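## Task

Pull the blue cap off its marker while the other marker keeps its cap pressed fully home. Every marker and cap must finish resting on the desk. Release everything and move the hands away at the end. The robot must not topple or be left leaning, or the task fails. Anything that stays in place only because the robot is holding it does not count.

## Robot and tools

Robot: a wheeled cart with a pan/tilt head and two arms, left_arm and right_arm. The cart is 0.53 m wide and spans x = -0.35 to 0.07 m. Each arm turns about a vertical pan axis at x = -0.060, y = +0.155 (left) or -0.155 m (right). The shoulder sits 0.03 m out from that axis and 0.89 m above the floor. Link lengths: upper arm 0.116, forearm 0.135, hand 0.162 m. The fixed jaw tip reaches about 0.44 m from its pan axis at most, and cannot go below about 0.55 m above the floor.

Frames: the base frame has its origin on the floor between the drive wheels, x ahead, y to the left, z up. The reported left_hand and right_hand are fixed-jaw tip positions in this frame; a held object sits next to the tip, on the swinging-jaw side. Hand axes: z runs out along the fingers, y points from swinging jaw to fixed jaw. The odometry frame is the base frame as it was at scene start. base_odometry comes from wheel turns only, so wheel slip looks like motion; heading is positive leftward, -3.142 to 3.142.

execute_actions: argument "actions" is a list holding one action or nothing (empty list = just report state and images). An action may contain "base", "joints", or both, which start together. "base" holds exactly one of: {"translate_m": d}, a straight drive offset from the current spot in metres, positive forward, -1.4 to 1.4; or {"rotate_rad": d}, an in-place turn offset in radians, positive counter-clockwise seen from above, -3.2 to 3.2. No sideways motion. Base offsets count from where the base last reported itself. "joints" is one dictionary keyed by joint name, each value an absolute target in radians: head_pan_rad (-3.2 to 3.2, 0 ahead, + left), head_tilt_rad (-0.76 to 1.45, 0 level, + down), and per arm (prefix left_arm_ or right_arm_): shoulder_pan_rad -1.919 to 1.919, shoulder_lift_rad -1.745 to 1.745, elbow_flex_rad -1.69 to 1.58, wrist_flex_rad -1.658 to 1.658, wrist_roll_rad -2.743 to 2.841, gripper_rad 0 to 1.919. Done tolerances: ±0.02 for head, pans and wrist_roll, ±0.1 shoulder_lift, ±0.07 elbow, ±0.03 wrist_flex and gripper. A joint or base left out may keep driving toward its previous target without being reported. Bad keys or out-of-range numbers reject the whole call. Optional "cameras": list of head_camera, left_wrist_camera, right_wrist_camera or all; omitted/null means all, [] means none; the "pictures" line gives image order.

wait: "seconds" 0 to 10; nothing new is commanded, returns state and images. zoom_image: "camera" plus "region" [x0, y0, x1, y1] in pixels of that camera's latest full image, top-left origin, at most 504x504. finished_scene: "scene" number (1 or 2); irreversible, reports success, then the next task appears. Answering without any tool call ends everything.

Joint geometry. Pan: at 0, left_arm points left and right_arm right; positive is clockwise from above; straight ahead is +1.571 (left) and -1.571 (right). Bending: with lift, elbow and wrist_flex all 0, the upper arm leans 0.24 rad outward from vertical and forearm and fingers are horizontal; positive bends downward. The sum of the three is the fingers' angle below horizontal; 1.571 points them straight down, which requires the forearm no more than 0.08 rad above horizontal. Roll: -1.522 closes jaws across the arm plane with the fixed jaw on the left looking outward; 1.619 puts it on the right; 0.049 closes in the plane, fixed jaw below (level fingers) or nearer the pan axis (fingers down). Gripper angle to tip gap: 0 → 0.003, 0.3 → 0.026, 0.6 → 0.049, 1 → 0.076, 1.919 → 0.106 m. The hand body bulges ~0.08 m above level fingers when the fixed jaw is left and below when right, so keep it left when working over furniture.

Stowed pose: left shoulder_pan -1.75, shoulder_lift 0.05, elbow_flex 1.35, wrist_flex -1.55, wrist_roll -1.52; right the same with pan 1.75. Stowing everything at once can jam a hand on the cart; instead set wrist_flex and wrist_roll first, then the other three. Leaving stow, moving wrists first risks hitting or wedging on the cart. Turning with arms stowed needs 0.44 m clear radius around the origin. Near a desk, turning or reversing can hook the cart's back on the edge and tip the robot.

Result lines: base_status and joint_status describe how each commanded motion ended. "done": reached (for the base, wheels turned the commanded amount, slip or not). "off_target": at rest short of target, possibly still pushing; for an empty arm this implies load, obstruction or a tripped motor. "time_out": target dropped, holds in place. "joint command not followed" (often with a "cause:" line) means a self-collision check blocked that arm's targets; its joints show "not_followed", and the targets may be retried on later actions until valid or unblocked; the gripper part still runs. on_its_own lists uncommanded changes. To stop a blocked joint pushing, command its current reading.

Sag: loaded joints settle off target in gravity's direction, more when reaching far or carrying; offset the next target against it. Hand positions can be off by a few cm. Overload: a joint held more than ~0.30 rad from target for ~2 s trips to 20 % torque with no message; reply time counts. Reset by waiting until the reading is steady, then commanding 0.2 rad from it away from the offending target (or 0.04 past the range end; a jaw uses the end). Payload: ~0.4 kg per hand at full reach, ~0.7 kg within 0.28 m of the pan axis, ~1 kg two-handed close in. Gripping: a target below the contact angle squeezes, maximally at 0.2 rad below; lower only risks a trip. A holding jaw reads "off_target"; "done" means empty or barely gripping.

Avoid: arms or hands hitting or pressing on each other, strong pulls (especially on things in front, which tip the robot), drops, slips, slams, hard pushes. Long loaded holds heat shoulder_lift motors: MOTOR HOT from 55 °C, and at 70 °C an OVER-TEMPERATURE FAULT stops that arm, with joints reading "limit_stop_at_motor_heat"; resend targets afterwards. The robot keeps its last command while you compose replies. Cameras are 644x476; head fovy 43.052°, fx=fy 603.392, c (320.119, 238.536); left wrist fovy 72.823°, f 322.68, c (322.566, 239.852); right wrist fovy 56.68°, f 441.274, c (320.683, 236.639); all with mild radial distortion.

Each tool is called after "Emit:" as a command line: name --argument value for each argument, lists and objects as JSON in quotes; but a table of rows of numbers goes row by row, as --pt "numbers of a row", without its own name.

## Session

Emit:
execute_actions --actions '[]'

Scene clock: 0.00 s.
base_odometry: x=+0.000 y=+0.000 heading=+0.000 (m, m, rad; odometry frame)
base_status: not commanded
joint_positions: head_pan_rad=-0.030 head_tilt_rad=-0.032 left_arm_shoulder_pan_rad=-1.781 left_arm_shoulder_lift_rad=-0.005 left_arm_elbow_flex_rad=+1.279 left_arm_wrist_flex_rad=-1.489 left_arm_wrist_roll_rad=-1.522 left_arm_gripper_rad=+1.920 right_arm_shoulder_pan_rad=+1.739 right_arm_shoulder_lift_rad=+0.052 right_arm_elbow_flex_rad=+1.359 right_arm_wrist_flex_rad=-1.548 right_arm_wrist_roll_rad=-1.496 right_arm_gripper_rad=+1.920
joint_status: not commanded
left_hand: x=-0.3118 y=+0.0935 z=+0.9132 quat_wxyz=(-0.082, -0.624, -0.066, +0.775) (m; base frame)
right_hand: x=-0.3077 y=-0.1207 z=+0.8940 quat_wxyz=(-0.073, +0.656, -0.047, -0.750) (m; base frame)
pictures: head_camera, left_wrist_camera, right_wrist_camera
Images, in order (width x height): head_camera 644x476, left_wrist_camera 644x476, right_wrist_camera 644x476.

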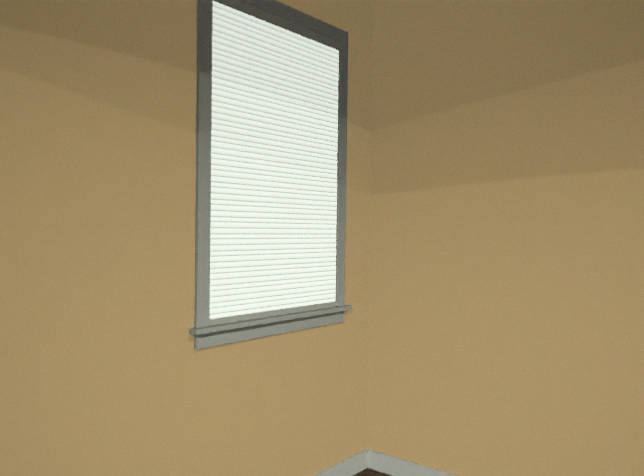

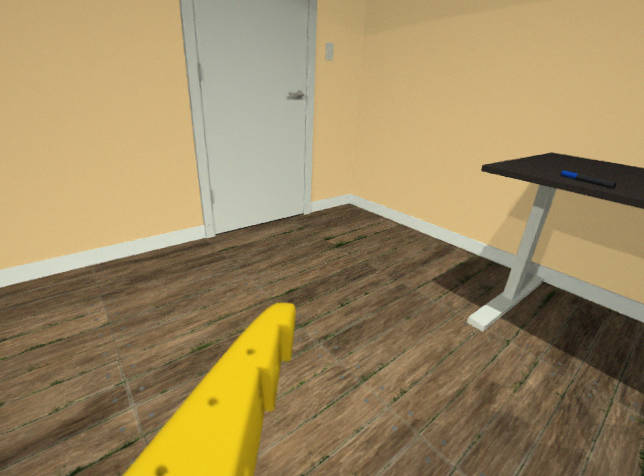

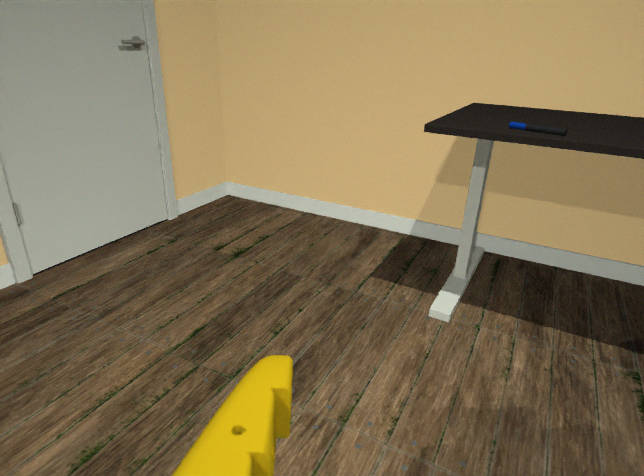

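Emit:
execute_actions --actions '[{"base":{"rotate_rad":2.7},"joints":{"head_pan_rad":-0.2,"head_tilt_rad":0.4}}]' --cameras '["head_camera"]'

Scene clock: 4.33 s.
base_odometry: x=-0.001 y=+0.000 heading=+2.699 (m, m, rad; odometry frame)
base_status: done
joint_positions: head_pan_rad=-0.190 head_tilt_rad=+0.393 left_arm_shoulder_pan_rad=-1.781 left_arm_shoulder_lift_rad=-0.005 left_arm_elbow_flex_rad=+1.279 left_arm_wrist_flex_rad=-1.489 left_arm_wrist_roll_rad=-1.522 left_arm_gripper_rad=+1.920 right_arm_shoulder_pan_rad=+1.739 right_arm_shoulder_lift_rad=+0.052 right_arm_elbow_flex_rad=+1.359 right_arm_wrist_flex_rad=-1.548 right_arm_wrist_roll_rad=-1.496 right_arm_gripper_rad=+1.920
joint_status: all done
left_hand: x=-0.3118 y=+0.0935 z=+0.9132 quat_wxyz=(-0.082, -0.624, -0.066, +0.775) (m; base frame)
right_hand: x=-0.3077 y=-0.1207 z=+0.8940 quat_wxyz=(-0.073, +0.656, -0.047, -0.750) (m; base frame)
pictures: head_camera
Images, in order (width x height): head_camera 644x476.

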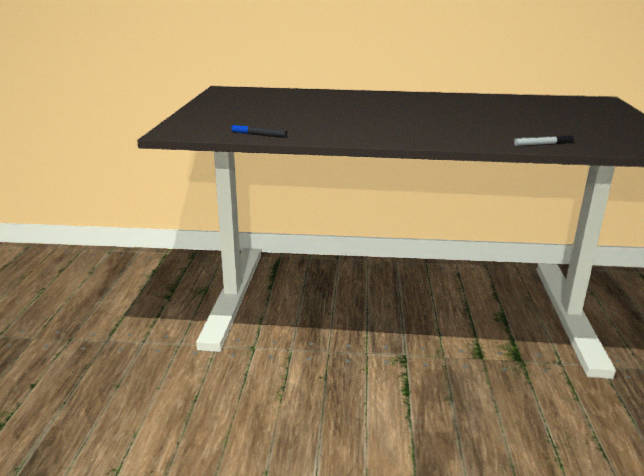

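Emit:
execute_actions --actions '[{"base":{"translate_m":1.3},"joints":{"head_pan_rad":-0.03,"head_tilt_rad":0.9,"left_arm_shoulder_pan_rad":1.57,"right_arm_shoulder_pan_rad":-1.57,"left_arm_shoulder_lift_rad":-0.3,"right_arm_shoulder_lift_rad":-0.3,"left_arm_elbow_flex_rad":0.5,"right_arm_elbow_flex_rad":0.5,"left_arm_gripper_rad":0.7,"right_arm_gripper_rad":0.7}}]' --cameras '[]'

Emit:
execute_actions --actions '[{"base":{"rotate_rad":-0.27},"joints":{"left_arm_wrist_flex_rad":1.2,"left_arm_wrist_roll_rad":0,"right_arm_wrist_flex_rad":1.2,"right_arm_wrist_roll_rad":0.6}}]' --cameras '["head_camera"]'

Scene clock: 14.30 s.
base_odometry: x=-1.176 y=+0.557 heading=+2.697 (m, m, rad; odometry frame)
base_status: done
joint_positions: head_pan_rad=-0.040 head_tilt_rad=+0.895 left_arm_shoulder_pan_rad=+1.560 left_arm_shoulder_lift_rad=-0.268 left_arm_elbow_flex_rad=+0.531 left_arm_wrist_flex_rad=-1.489 left_arm_wrist_roll_rad=-1.522 left_arm_gripper_rad=+0.711 right_arm_shoulder_pan_rad=-1.564 right_arm_shoulder_lift_rad=-0.271 right_arm_elbow_flex_rad=+0.537 right_arm_wrist_flex_rad=-1.548 right_arm_wrist_roll_rad=-1.496 right_arm_gripper_rad=+0.708
joint_status: all done
left_hand: x=+0.1537 y=+0.1649 z=+1.1309 quat_wxyz=(+0.985, -0.001, +0.172, +0.005) (m; base frame)
right_hand: x=+0.1449 y=-0.1488 z=+1.1334 quat_wxyz=(+0.989, -0.001, +0.144, -0.016) (m; base frame)
pictures: none
No camera images: the call's "cameras" was empty. Leave "cameras" out to get every camera's image.

Scene clock: 16.87 s.
base_odometry: x=-1.176 y=+0.557 heading=+2.428 (m, m, rad; odometry frame)
base_status: done
joint_positions: head_pan_rad=-0.040 head_tilt_rad=+0.895 left_arm_shoulder_pan_rad=+1.562 left_arm_shoulder_lift_rad=-0.268 left_arm_elbow_flex_rad=+0.529 left_arm_wrist_flex_rad=+1.191 left_arm_wrist_roll_rad=-0.008 left_arm_gripper_rad=+0.711 right_arm_shoulder_pan_rad=-1.564 right_arm_shoulder_lift_rad=-0.271 right_arm_elbow_flex_rad=+0.537 right_arm_wrist_flex_rad=+1.192 right_arm_wrist_roll_rad=+0.591 right_arm_gripper_rad=+0.708
joint_status: all done
left_hand: x=+0.1104 y=+0.1565 z=+0.8198 quat_wxyz=(+0.043, -0.689, +0.723, -0.040) (m; base frame)
right_hand: x=+0.1103 y=-0.1607 z=+0.8193 quat_wxyz=(+0.028, -0.868, +0.494, -0.050) (m; base frame)
pictures: head_camera
Images, in order (width x height): head_camera 644x476.

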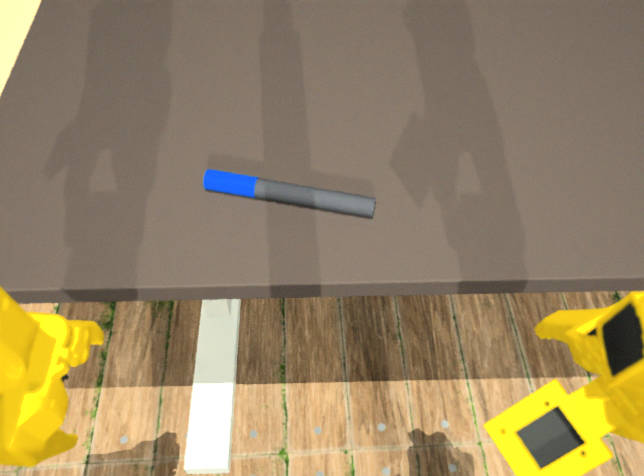

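Emit:
execute_actions --actions '[{"base":{"translate_m":0.15},"joints":{"head_tilt_rad":1.05,"left_arm_shoulder_pan_rad":1.77,"left_arm_shoulder_lift_rad":0.72,"left_arm_elbow_flex_rad":-0.58,"left_arm_wrist_flex_rad":1.2,"left_arm_wrist_roll_rad":0.06,"right_arm_wrist_roll_rad":2.84,"right_arm_shoulder_pan_rad":-1.75,"right_arm_shoulder_lift_rad":0.58,"right_arm_elbow_flex_rad":-0.585,"right_arm_wrist_flex_rad":1.33}}]' --cameras '["head_camera","left_wrist_camera"]'

Scene clock: 20.70 s.
base_odometry: x=-1.289 y=+0.655 heading=+2.427 (m, m, rad; odometry frame)
base_status: done
joint_positions: head_pan_rad=-0.040 head_tilt_rad=+1.045 left_arm_shoulder_pan_rad=+1.760 left_arm_shoulder_lift_rad=+0.742 left_arm_elbow_flex_rad=-0.549 left_arm_wrist_flex_rad=+1.191 left_arm_wrist_roll_rad=+0.051 left_arm_gripper_rad=+0.711 right_arm_shoulder_pan_rad=-1.743 right_arm_shoulder_lift_rad=+0.600 right_arm_elbow_flex_rad=-0.546 right_arm_wrist_flex_rad=+1.321 right_arm_wrist_roll_rad=+2.831 right_arm_gripper_rad=+0.708
joint_status: all done
left_hand: x=+0.2175 y=+0.1015 z=+0.7782 quat_wxyz=(+0.059, -0.636, +0.766, -0.072) (m; base frame)
right_hand: x=+0.2269 y=-0.1079 z=+0.8131 quat_wxyz=(-0.049, -0.766, -0.635, -0.085) (m; base frame)
pictures: head_camera, left_wrist_camera
Images, in order (width x height): head_camera 644x476, left_wrist_camera 644x476.

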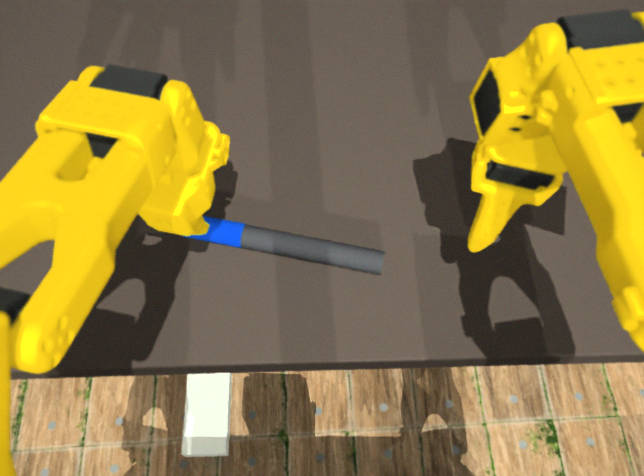

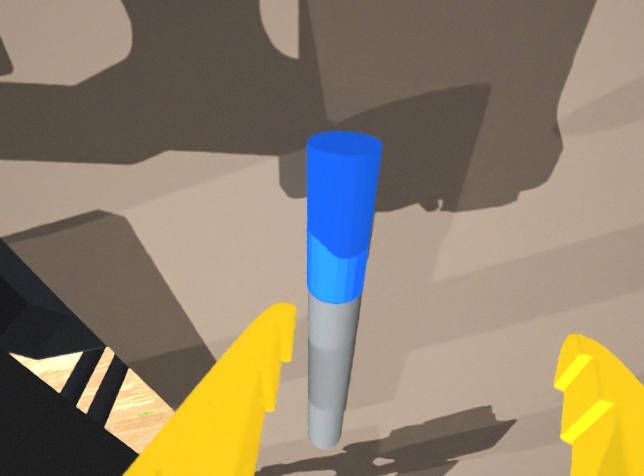

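Well aligned. Descend.

Emit:
execute_actions --actions '[{"joints":{"left_arm_shoulder_lift_rad":0.885,"left_arm_wrist_flex_rad":1.02,"left_arm_gripper_rad":0.5,"right_arm_shoulder_pan_rad":-1.919}}]' --cameras '["left_wrist_camera"]'

Scene clock: 21.97 s.
base_odometry: x=-1.289 y=+0.655 heading=+2.427 (m, m, rad; odometry frame)
base_status: not commanded
joint_positions: head_pan_rad=-0.040 head_tilt_rad=+1.045 left_arm_shoulder_pan_rad=+1.760 left_arm_shoulder_lift_rad=+0.909 left_arm_elbow_flex_rad=-0.551 left_arm_wrist_flex_rad=+1.032 left_arm_wrist_roll_rad=+0.051 left_arm_gripper_rad=+0.511 right_arm_shoulder_pan_rad=-1.912 right_arm_shoulder_lift_rad=+0.600 right_arm_elbow_flex_rad=-0.546 right_arm_wrist_flex_rad=+1.321 right_arm_wrist_roll_rad=+2.831 right_arm_gripper_rad=+0.708
joint_status: all done
left_hand: x=+0.2205 y=+0.1009 z=+0.7394 quat_wxyz=(+0.058, -0.636, +0.767, -0.070) (m; base frame)
right_hand: x=+0.2149 y=-0.0604 z=+0.8131 quat_wxyz=(-0.041, -0.710, -0.697, -0.089) (m; base frame)
pictures: left_wrist_camera
Images, in order (width x height): left_wrist_camera 644x476.

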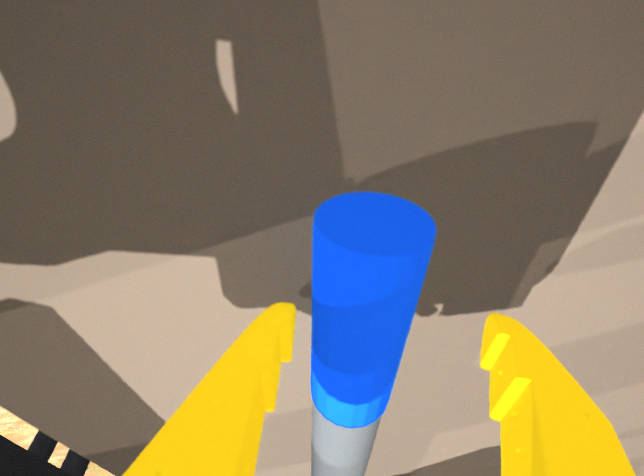

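Emit:
execute_actions --actions '[{"joints":{"left_arm_gripper_rad":0.03}}]' --cameras '[]'

Emit:
execute_actions --actions '[{"joints":{"left_arm_shoulder_lift_rad":0.83,"left_arm_wrist_roll_rad":0.41,"left_arm_shoulder_pan_rad":1.89}}]' --cameras '["left_wrist_camera"]'

Emit:
execute_actions --actions '[{"joints":{"right_arm_shoulder_lift_rad":0.80,"right_arm_wrist_flex_rad":1.10,"right_arm_gripper_rad":0.55}}]' --cameras '["head_camera","right_wrist_camera"]'

Scene clock: 24.23 s.
base_odometry: x=-1.289 y=+0.655 heading=+2.427 (m, m, rad; odometry frame)
base_status: not commanded
joint_positions: head_pan_rad=-0.040 head_tilt_rad=+1.045 left_arm_shoulder_pan_rad=+1.760 left_arm_shoulder_lift_rad=+0.909 left_arm_elbow_flex_rad=-0.551 left_arm_wrist_flex_rad=+1.032 left_arm_wrist_roll_rad=+0.051 left_arm_gripper_rad=+0.215 right_arm_shoulder_pan_rad=-1.912 right_arm_shoulder_lift_rad=+0.600 right_arm_elbow_flex_rad=-0.546 right_arm_wrist_flex_rad=+1.321 right_arm_wrist_roll_rad=+2.831 right_arm_gripper_rad=+0.708
joint_status: left_arm_gripper_rad off_target (ended at +0.215, target +0.030)
left_hand: x=+0.2205 y=+0.1009 z=+0.7394 quat_wxyz=(+0.058, -0.636, +0.767, -0.070) (m; base frame)
right_hand: x=+0.2149 y=-0.0604 z=+0.8131 quat_wxyz=(-0.041, -0.710, -0.697, -0.089) (m; base frame)
pictures: none
No camera images: the call's "cameras" was empty. Leave "cameras" out to get every camera's image.

Scene clock: 25.27 s.
base_odometry: x=-1.289 y=+0.655 heading=+2.427 (m, m, rad; odometry frame)
base_status: not commanded
joint_positions: head_pan_rad=-0.040 head_tilt_rad=+1.045 left_arm_shoulder_pan_rad=+1.881 left_arm_shoulder_lift_rad=+0.895 left_arm_elbow_flex_rad=-0.551 left_arm_wrist_flex_rad=+1.032 left_arm_wrist_roll_rad=+0.401 left_arm_gripper_rad=+0.215 right_arm_shoulder_pan_rad=-1.912 right_arm_shoulder_lift_rad=+0.600 right_arm_elbow_flex_rad=-0.546 right_arm_wrist_flex_rad=+1.321 right_arm_wrist_roll_rad=+2.831 right_arm_gripper_rad=+0.708
joint_status: all done
left_hand: x=+0.2136 y=+0.0640 z=+0.7430 quat_wxyz=(+0.043, -0.718, +0.689, -0.087) (m; base frame)
right_hand: x=+0.2149 y=-0.0604 z=+0.8131 quat_wxyz=(-0.041, -0.710, -0.697, -0.089) (m; base frame)
pictures: left_wrist_camera
Images, in order (width x height): left_wrist_camera 644x476.

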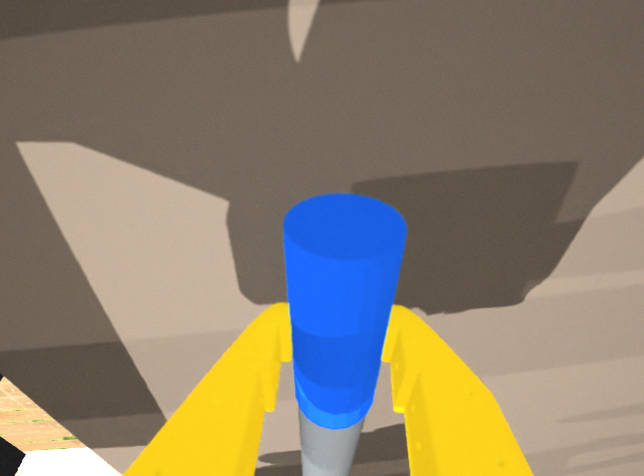

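Scene clock: 26.17 s.
base_odometry: x=-1.289 y=+0.655 heading=+2.427 (m, m, rad; odometry frame)
base_status: not commanded
joint_positions: head_pan_rad=-0.040 head_tilt_rad=+1.045 left_arm_shoulder_pan_rad=+1.881 left_arm_shoulder_lift_rad=+0.895 left_arm_elbow_flex_rad=-0.551 left_arm_wrist_flex_rad=+1.032 left_arm_wrist_roll_rad=+0.401 left_arm_gripper_rad=+0.215 right_arm_shoulder_pan_rad=-1.912 right_arm_shoulder_lift_rad=+0.823 right_arm_elbow_flex_rad=-0.550 right_arm_wrist_flex_rad=+1.111 right_arm_wrist_roll_rad=+2.831 right_arm_gripper_rad=+0.558
joint_status: all done
left_hand: x=+0.2136 y=+0.0640 z=+0.7430 quat_wxyz=(+0.043, -0.718, +0.689, -0.087) (m; base frame)
right_hand: x=+0.2241 y=-0.0571 z=+0.7624 quat_wxyz=(-0.039, -0.710, -0.698, -0.085) (m; base frame)
pictures: head_camera, right_wrist_camera
Images, in order (width x height): head_camera 644x476, right_wrist_camera 644x476.

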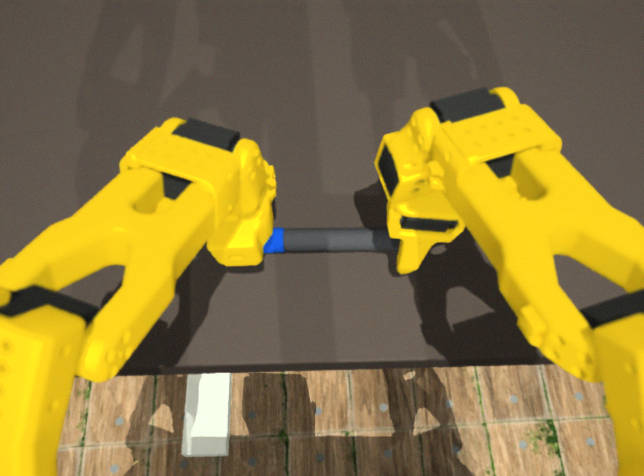

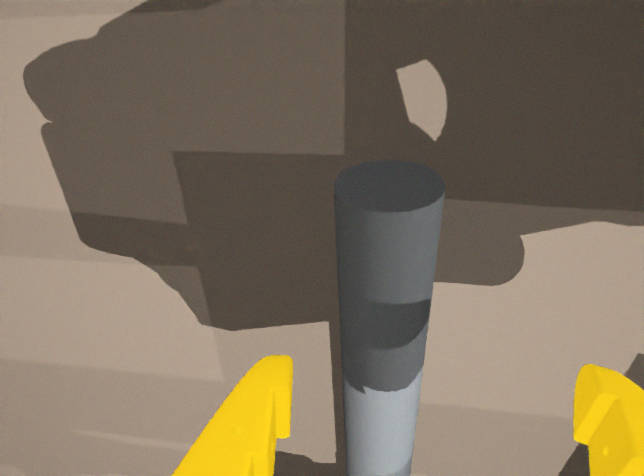

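Emit:
execute_actions --actions '[{"joints":{"right_arm_shoulder_lift_rad":0.915,"right_arm_wrist_flex_rad":0.99,"right_arm_gripper_rad":0.42}}]' --cameras '["right_wrist_camera"]'

Scene clock: 27.27 s.
base_odometry: x=-1.289 y=+0.655 heading=+2.427 (m, m, rad; odometry frame)
base_status: not commanded
joint_positions: head_pan_rad=-0.040 head_tilt_rad=+1.045 left_arm_shoulder_pan_rad=+1.881 left_arm_shoulder_lift_rad=+0.895 left_arm_elbow_flex_rad=-0.551 left_arm_wrist_flex_rad=+1.032 left_arm_wrist_roll_rad=+0.401 left_arm_gripper_rad=+0.215 right_arm_shoulder_pan_rad=-1.912 right_arm_shoulder_lift_rad=+0.935 right_arm_elbow_flex_rad=-0.551 right_arm_wrist_flex_rad=+1.003 right_arm_wrist_roll_rad=+2.831 right_arm_gripper_rad=+0.428
joint_status: all done
left_hand: x=+0.2136 y=+0.0640 z=+0.7430 quat_wxyz=(+0.043, -0.718, +0.689, -0.087) (m; base frame)
right_hand: x=+0.2249 y=-0.0568 z=+0.7363 quat_wxyz=(-0.039, -0.711, -0.698, -0.083) (m; base frame)
pictures: right_wrist_camera
Images, in order (width x height): right_wrist_camera 644x476.

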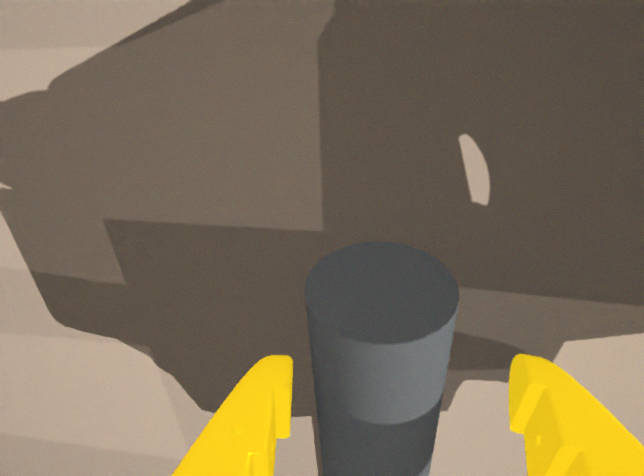

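Emit:
execute_actions --actions '[{"joints":{"right_arm_gripper_rad":0.0}}]' --cameras '[]'

Emit:
execute_actions --actions '[{"joints":{"right_arm_shoulder_pan_rad":-1.78,"left_arm_shoulder_pan_rad":1.75}}]'

Scene clock: 28.53 s.
base_odometry: x=-1.289 y=+0.655 heading=+2.427 (m, m, rad; odometry frame)
base_status: not commanded
joint_positions: head_pan_rad=-0.040 head_tilt_rad=+1.045 left_arm_shoulder_pan_rad=+1.881 left_arm_shoulder_lift_rad=+0.892 left_arm_elbow_flex_rad=-0.552 left_arm_wrist_flex_rad=+1.030 left_arm_wrist_roll_rad=+0.403 left_arm_gripper_rad=+0.215 right_arm_shoulder_pan_rad=-1.913 right_arm_shoulder_lift_rad=+0.941 right_arm_elbow_flex_rad=-0.551 right_arm_wrist_flex_rad=+1.002 right_arm_wrist_roll_rad=+2.834 right_arm_gripper_rad=+0.208
joint_status: right_arm_gripper_rad off_target (ended at +0.208, target +0.000)
left_hand: x=+0.2146 y=+0.0637 z=+0.7441 quat_wxyz=(+0.044, -0.719, +0.688, -0.090) (m; base frame)
right_hand: x=+0.2241 y=-0.0566 z=+0.7347 quat_wxyz=(-0.038, -0.709, -0.699, -0.081) (m; base frame)
pictures: none
No camera images: the call's "cameras" was empty. Leave "cameras" out to get every camera's image.

Scene clock: 29.33 s.
base_odometry: x=-1.289 y=+0.655 heading=+2.427 (m, m, rad; odometry frame)
base_status: not commanded
joint_positions: head_pan_rad=-0.040 head_tilt_rad=+1.045 left_arm_shoulder_pan_rad=+1.758 left_arm_shoulder_lift_rad=+0.889 left_arm_elbow_flex_rad=-0.555 left_arm_wrist_flex_rad=+1.027 left_arm_wrist_roll_rad=+0.403 left_arm_gripper_rad=+0.215 right_arm_shoulder_pan_rad=-1.786 right_arm_shoulder_lift_rad=+0.942 right_arm_elbow_flex_rad=-0.551 right_arm_wrist_flex_rad=+1.002 right_arm_wrist_roll_rad=+2.834 right_arm_gripper_rad=+0.207
joint_status: all done
left_hand: x=+0.2253 y=+0.0977 z=+0.7454 quat_wxyz=(+0.052, -0.759, +0.642, -0.091) (m; base frame)
right_hand: x=+0.2340 y=-0.0935 z=+0.7343 quat_wxyz=(-0.043, -0.752, -0.653, -0.078) (m; base frame)
pictures: head_camera, left_wrist_camera, right_wrist_camera
Images, in order (width x height): head_camera 644x476, left_wrist_camera 644x476, right_wrist_camera 644x476.

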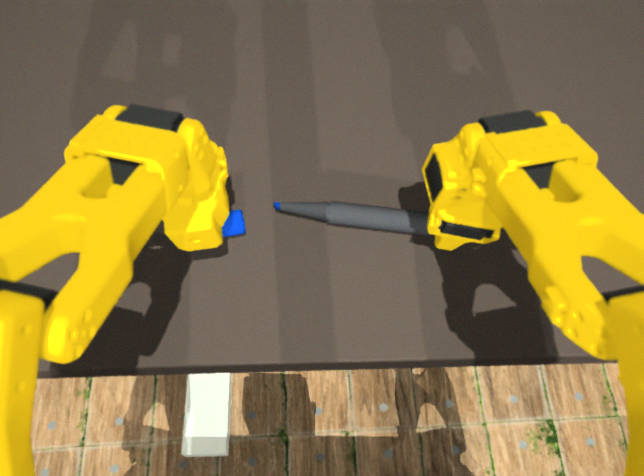

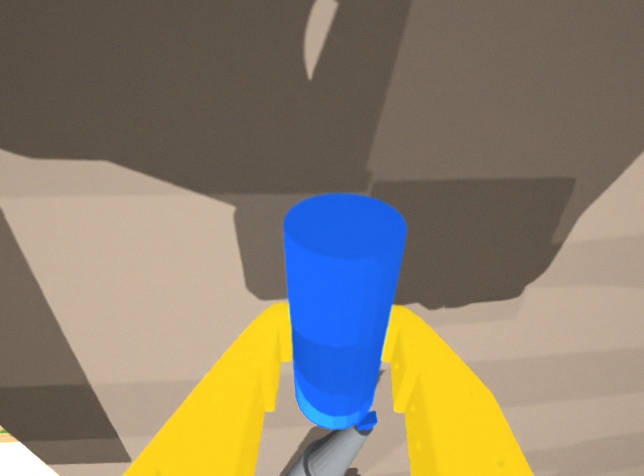

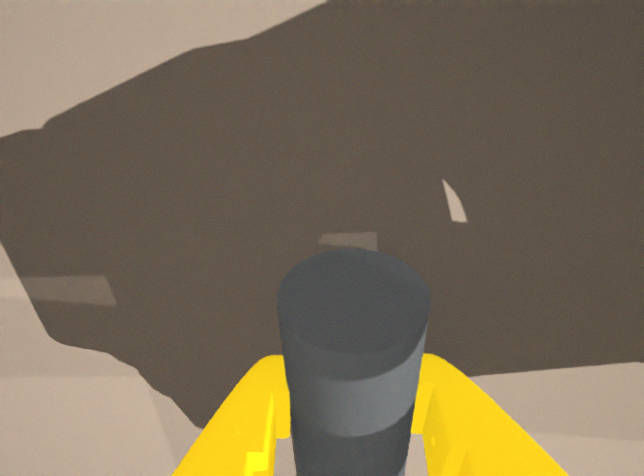

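Emit:
execute_actions --actions '[{"joints":{"right_arm_shoulder_lift_rad":0.945,"left_arm_shoulder_lift_rad":0.885}}]' --cameras '[]'

Emit:
execute_actions --actions '[{"joints":{"right_arm_gripper_rad":0.4,"left_arm_gripper_rad":0.4}}]' --cameras '[]'

Emit:
execute_actions --actions '[{"joints":{"right_arm_shoulder_lift_rad":0.6,"left_arm_shoulder_lift_rad":0.6,"right_arm_wrist_flex_rad":1.27,"left_arm_wrist_flex_rad":1.31}}]' --cameras '[]'

Emit:
execute_actions --actions '[{"base":{"translate_m":-0.28},"joints":{"head_tilt_rad":0.75}}]' --cameras '["head_camera"]'

Scene clock: 31.60 s.
base_odometry: x=-1.289 y=+0.655 heading=+2.427 (m, m, rad; odometry frame)
base_status: not commanded
joint_positions: head_pan_rad=-0.040 head_tilt_rad=+1.045 left_arm_shoulder_pan_rad=+1.758 left_arm_shoulder_lift_rad=+0.907 left_arm_elbow_flex_rad=-0.555 left_arm_wrist_flex_rad=+1.027 left_arm_wrist_roll_rad=+0.403 left_arm_gripper_rad=+0.215 right_arm_shoulder_pan_rad=-1.786 right_arm_shoulder_lift_rad=+0.953 right_arm_elbow_flex_rad=-0.559 right_arm_wrist_flex_rad=+1.002 right_arm_wrist_roll_rad=+2.834 right_arm_gripper_rad=+0.207
joint_status: all done
left_hand: x=+0.2225 y=+0.0982 z=+0.7406 quat_wxyz=(+0.047, -0.760, +0.643, -0.083) (m; base frame)
right_hand: x=+0.2339 y=-0.0935 z=+0.7326 quat_wxyz=(-0.042, -0.752, -0.653, -0.077) (m; base frame)
pictures: none
No camera images: the call's "cameras" was empty. Leave "cameras" out to get every camera's image.

Scene clock: 32.37 s.
base_odometry: x=-1.289 y=+0.655 heading=+2.427 (m, m, rad; odometry frame)
base_status: not commanded
joint_positions: head_pan_rad=-0.040 head_tilt_rad=+1.045 left_arm_shoulder_pan_rad=+1.758 left_arm_shoulder_lift_rad=+0.907 left_arm_elbow_flex_rad=-0.555 left_arm_wrist_flex_rad=+1.027 left_arm_wrist_roll_rad=+0.403 left_arm_gripper_rad=+0.389 right_arm_shoulder_pan_rad=-1.784 right_arm_shoulder_lift_rad=+0.953 right_arm_elbow_flex_rad=-0.574 right_arm_wrist_flex_rad=+0.999 right_arm_wrist_roll_rad=+2.834 right_arm_gripper_rad=+0.388
joint_status: all done
left_hand: x=+0.2225 y=+0.0982 z=+0.7406 quat_wxyz=(+0.047, -0.760, +0.643, -0.083) (m; base frame)
right_hand: x=+0.2375 y=-0.0932 z=+0.7352 quat_wxyz=(-0.046, -0.752, -0.652, -0.085) (m; base frame)
pictures: none
No camera images: the call's "cameras" was empty. Leave "cameras" out to get every camera's image.

Scene clock: 33.33 s.
base_odometry: x=-1.289 y=+0.655 heading=+2.427 (m, m, rad; odometry frame)
base_status: not commanded
joint_positions: head_pan_rad=-0.040 head_tilt_rad=+1.045 left_arm_shoulder_pan_rad=+1.758 left_arm_shoulder_lift_rad=+0.657 left_arm_elbow_flex_rad=-0.555 left_arm_wrist_flex_rad=+1.300 left_arm_wrist_roll_rad=+0.403 left_arm_gripper_rad=+0.389 right_arm_shoulder_pan_rad=-1.784 right_arm_shoulder_lift_rad=+0.652 right_arm_elbow_flex_rad=-0.574 right_arm_wrist_flex_rad=+1.261 right_arm_wrist_roll_rad=+2.834 right_arm_gripper_rad=+0.392
joint_status: all done
left_hand: x=+0.2104 y=+0.1005 z=+0.7980 quat_wxyz=(+0.041, -0.761, +0.644, -0.073) (m; base frame)
right_hand: x=+0.2338 y=-0.0940 z=+0.8066 quat_wxyz=(-0.055, -0.751, -0.651, -0.101) (m; base frame)
pictures: none
No camera images: the call's "cameras" was empty. Leave "cameras" out to get every camera's image.

Scene clock: 35.50 s.
base_odometry: x=-1.078 y=+0.472 heading=+2.430 (m, m, rad; odometry frame)
base_status: done
joint_positions: head_pan_rad=-0.040 head_tilt_rad=+0.764 left_arm_shoulder_pan_rad=+1.758 left_arm_shoulder_lift_rad=+0.657 left_arm_elbow_flex_rad=-0.555 left_arm_wrist_flex_rad=+1.300 left_arm_wrist_roll_rad=+0.403 left_arm_gripper_rad=+0.389 right_arm_shoulder_pan_rad=-1.784 right_arm_shoulder_lift_rad=+0.652 right_arm_elbow_flex_rad=-0.574 right_arm_wrist_flex_rad=+1.261 right_arm_wrist_roll_rad=+2.834 right_arm_gripper_rad=+0.392
joint_status: all done
left_hand: x=+0.2104 y=+0.1005 z=+0.7980 quat_wxyz=(+0.041, -0.761, +0.644, -0.073) (m; base frame)
right_hand: x=+0.2338 y=-0.0940 z=+0.8066 quat_wxyz=(-0.055, -0.751, -0.651, -0.101) (m; base frame)
pictures: head_camera
Images, in order (width x height): head_camera 644x476.

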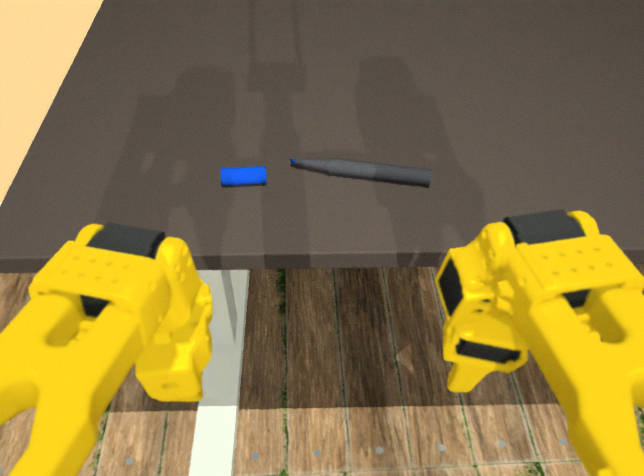

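Emit:
finished_scene --scene 2

The scene is finished: the task was done.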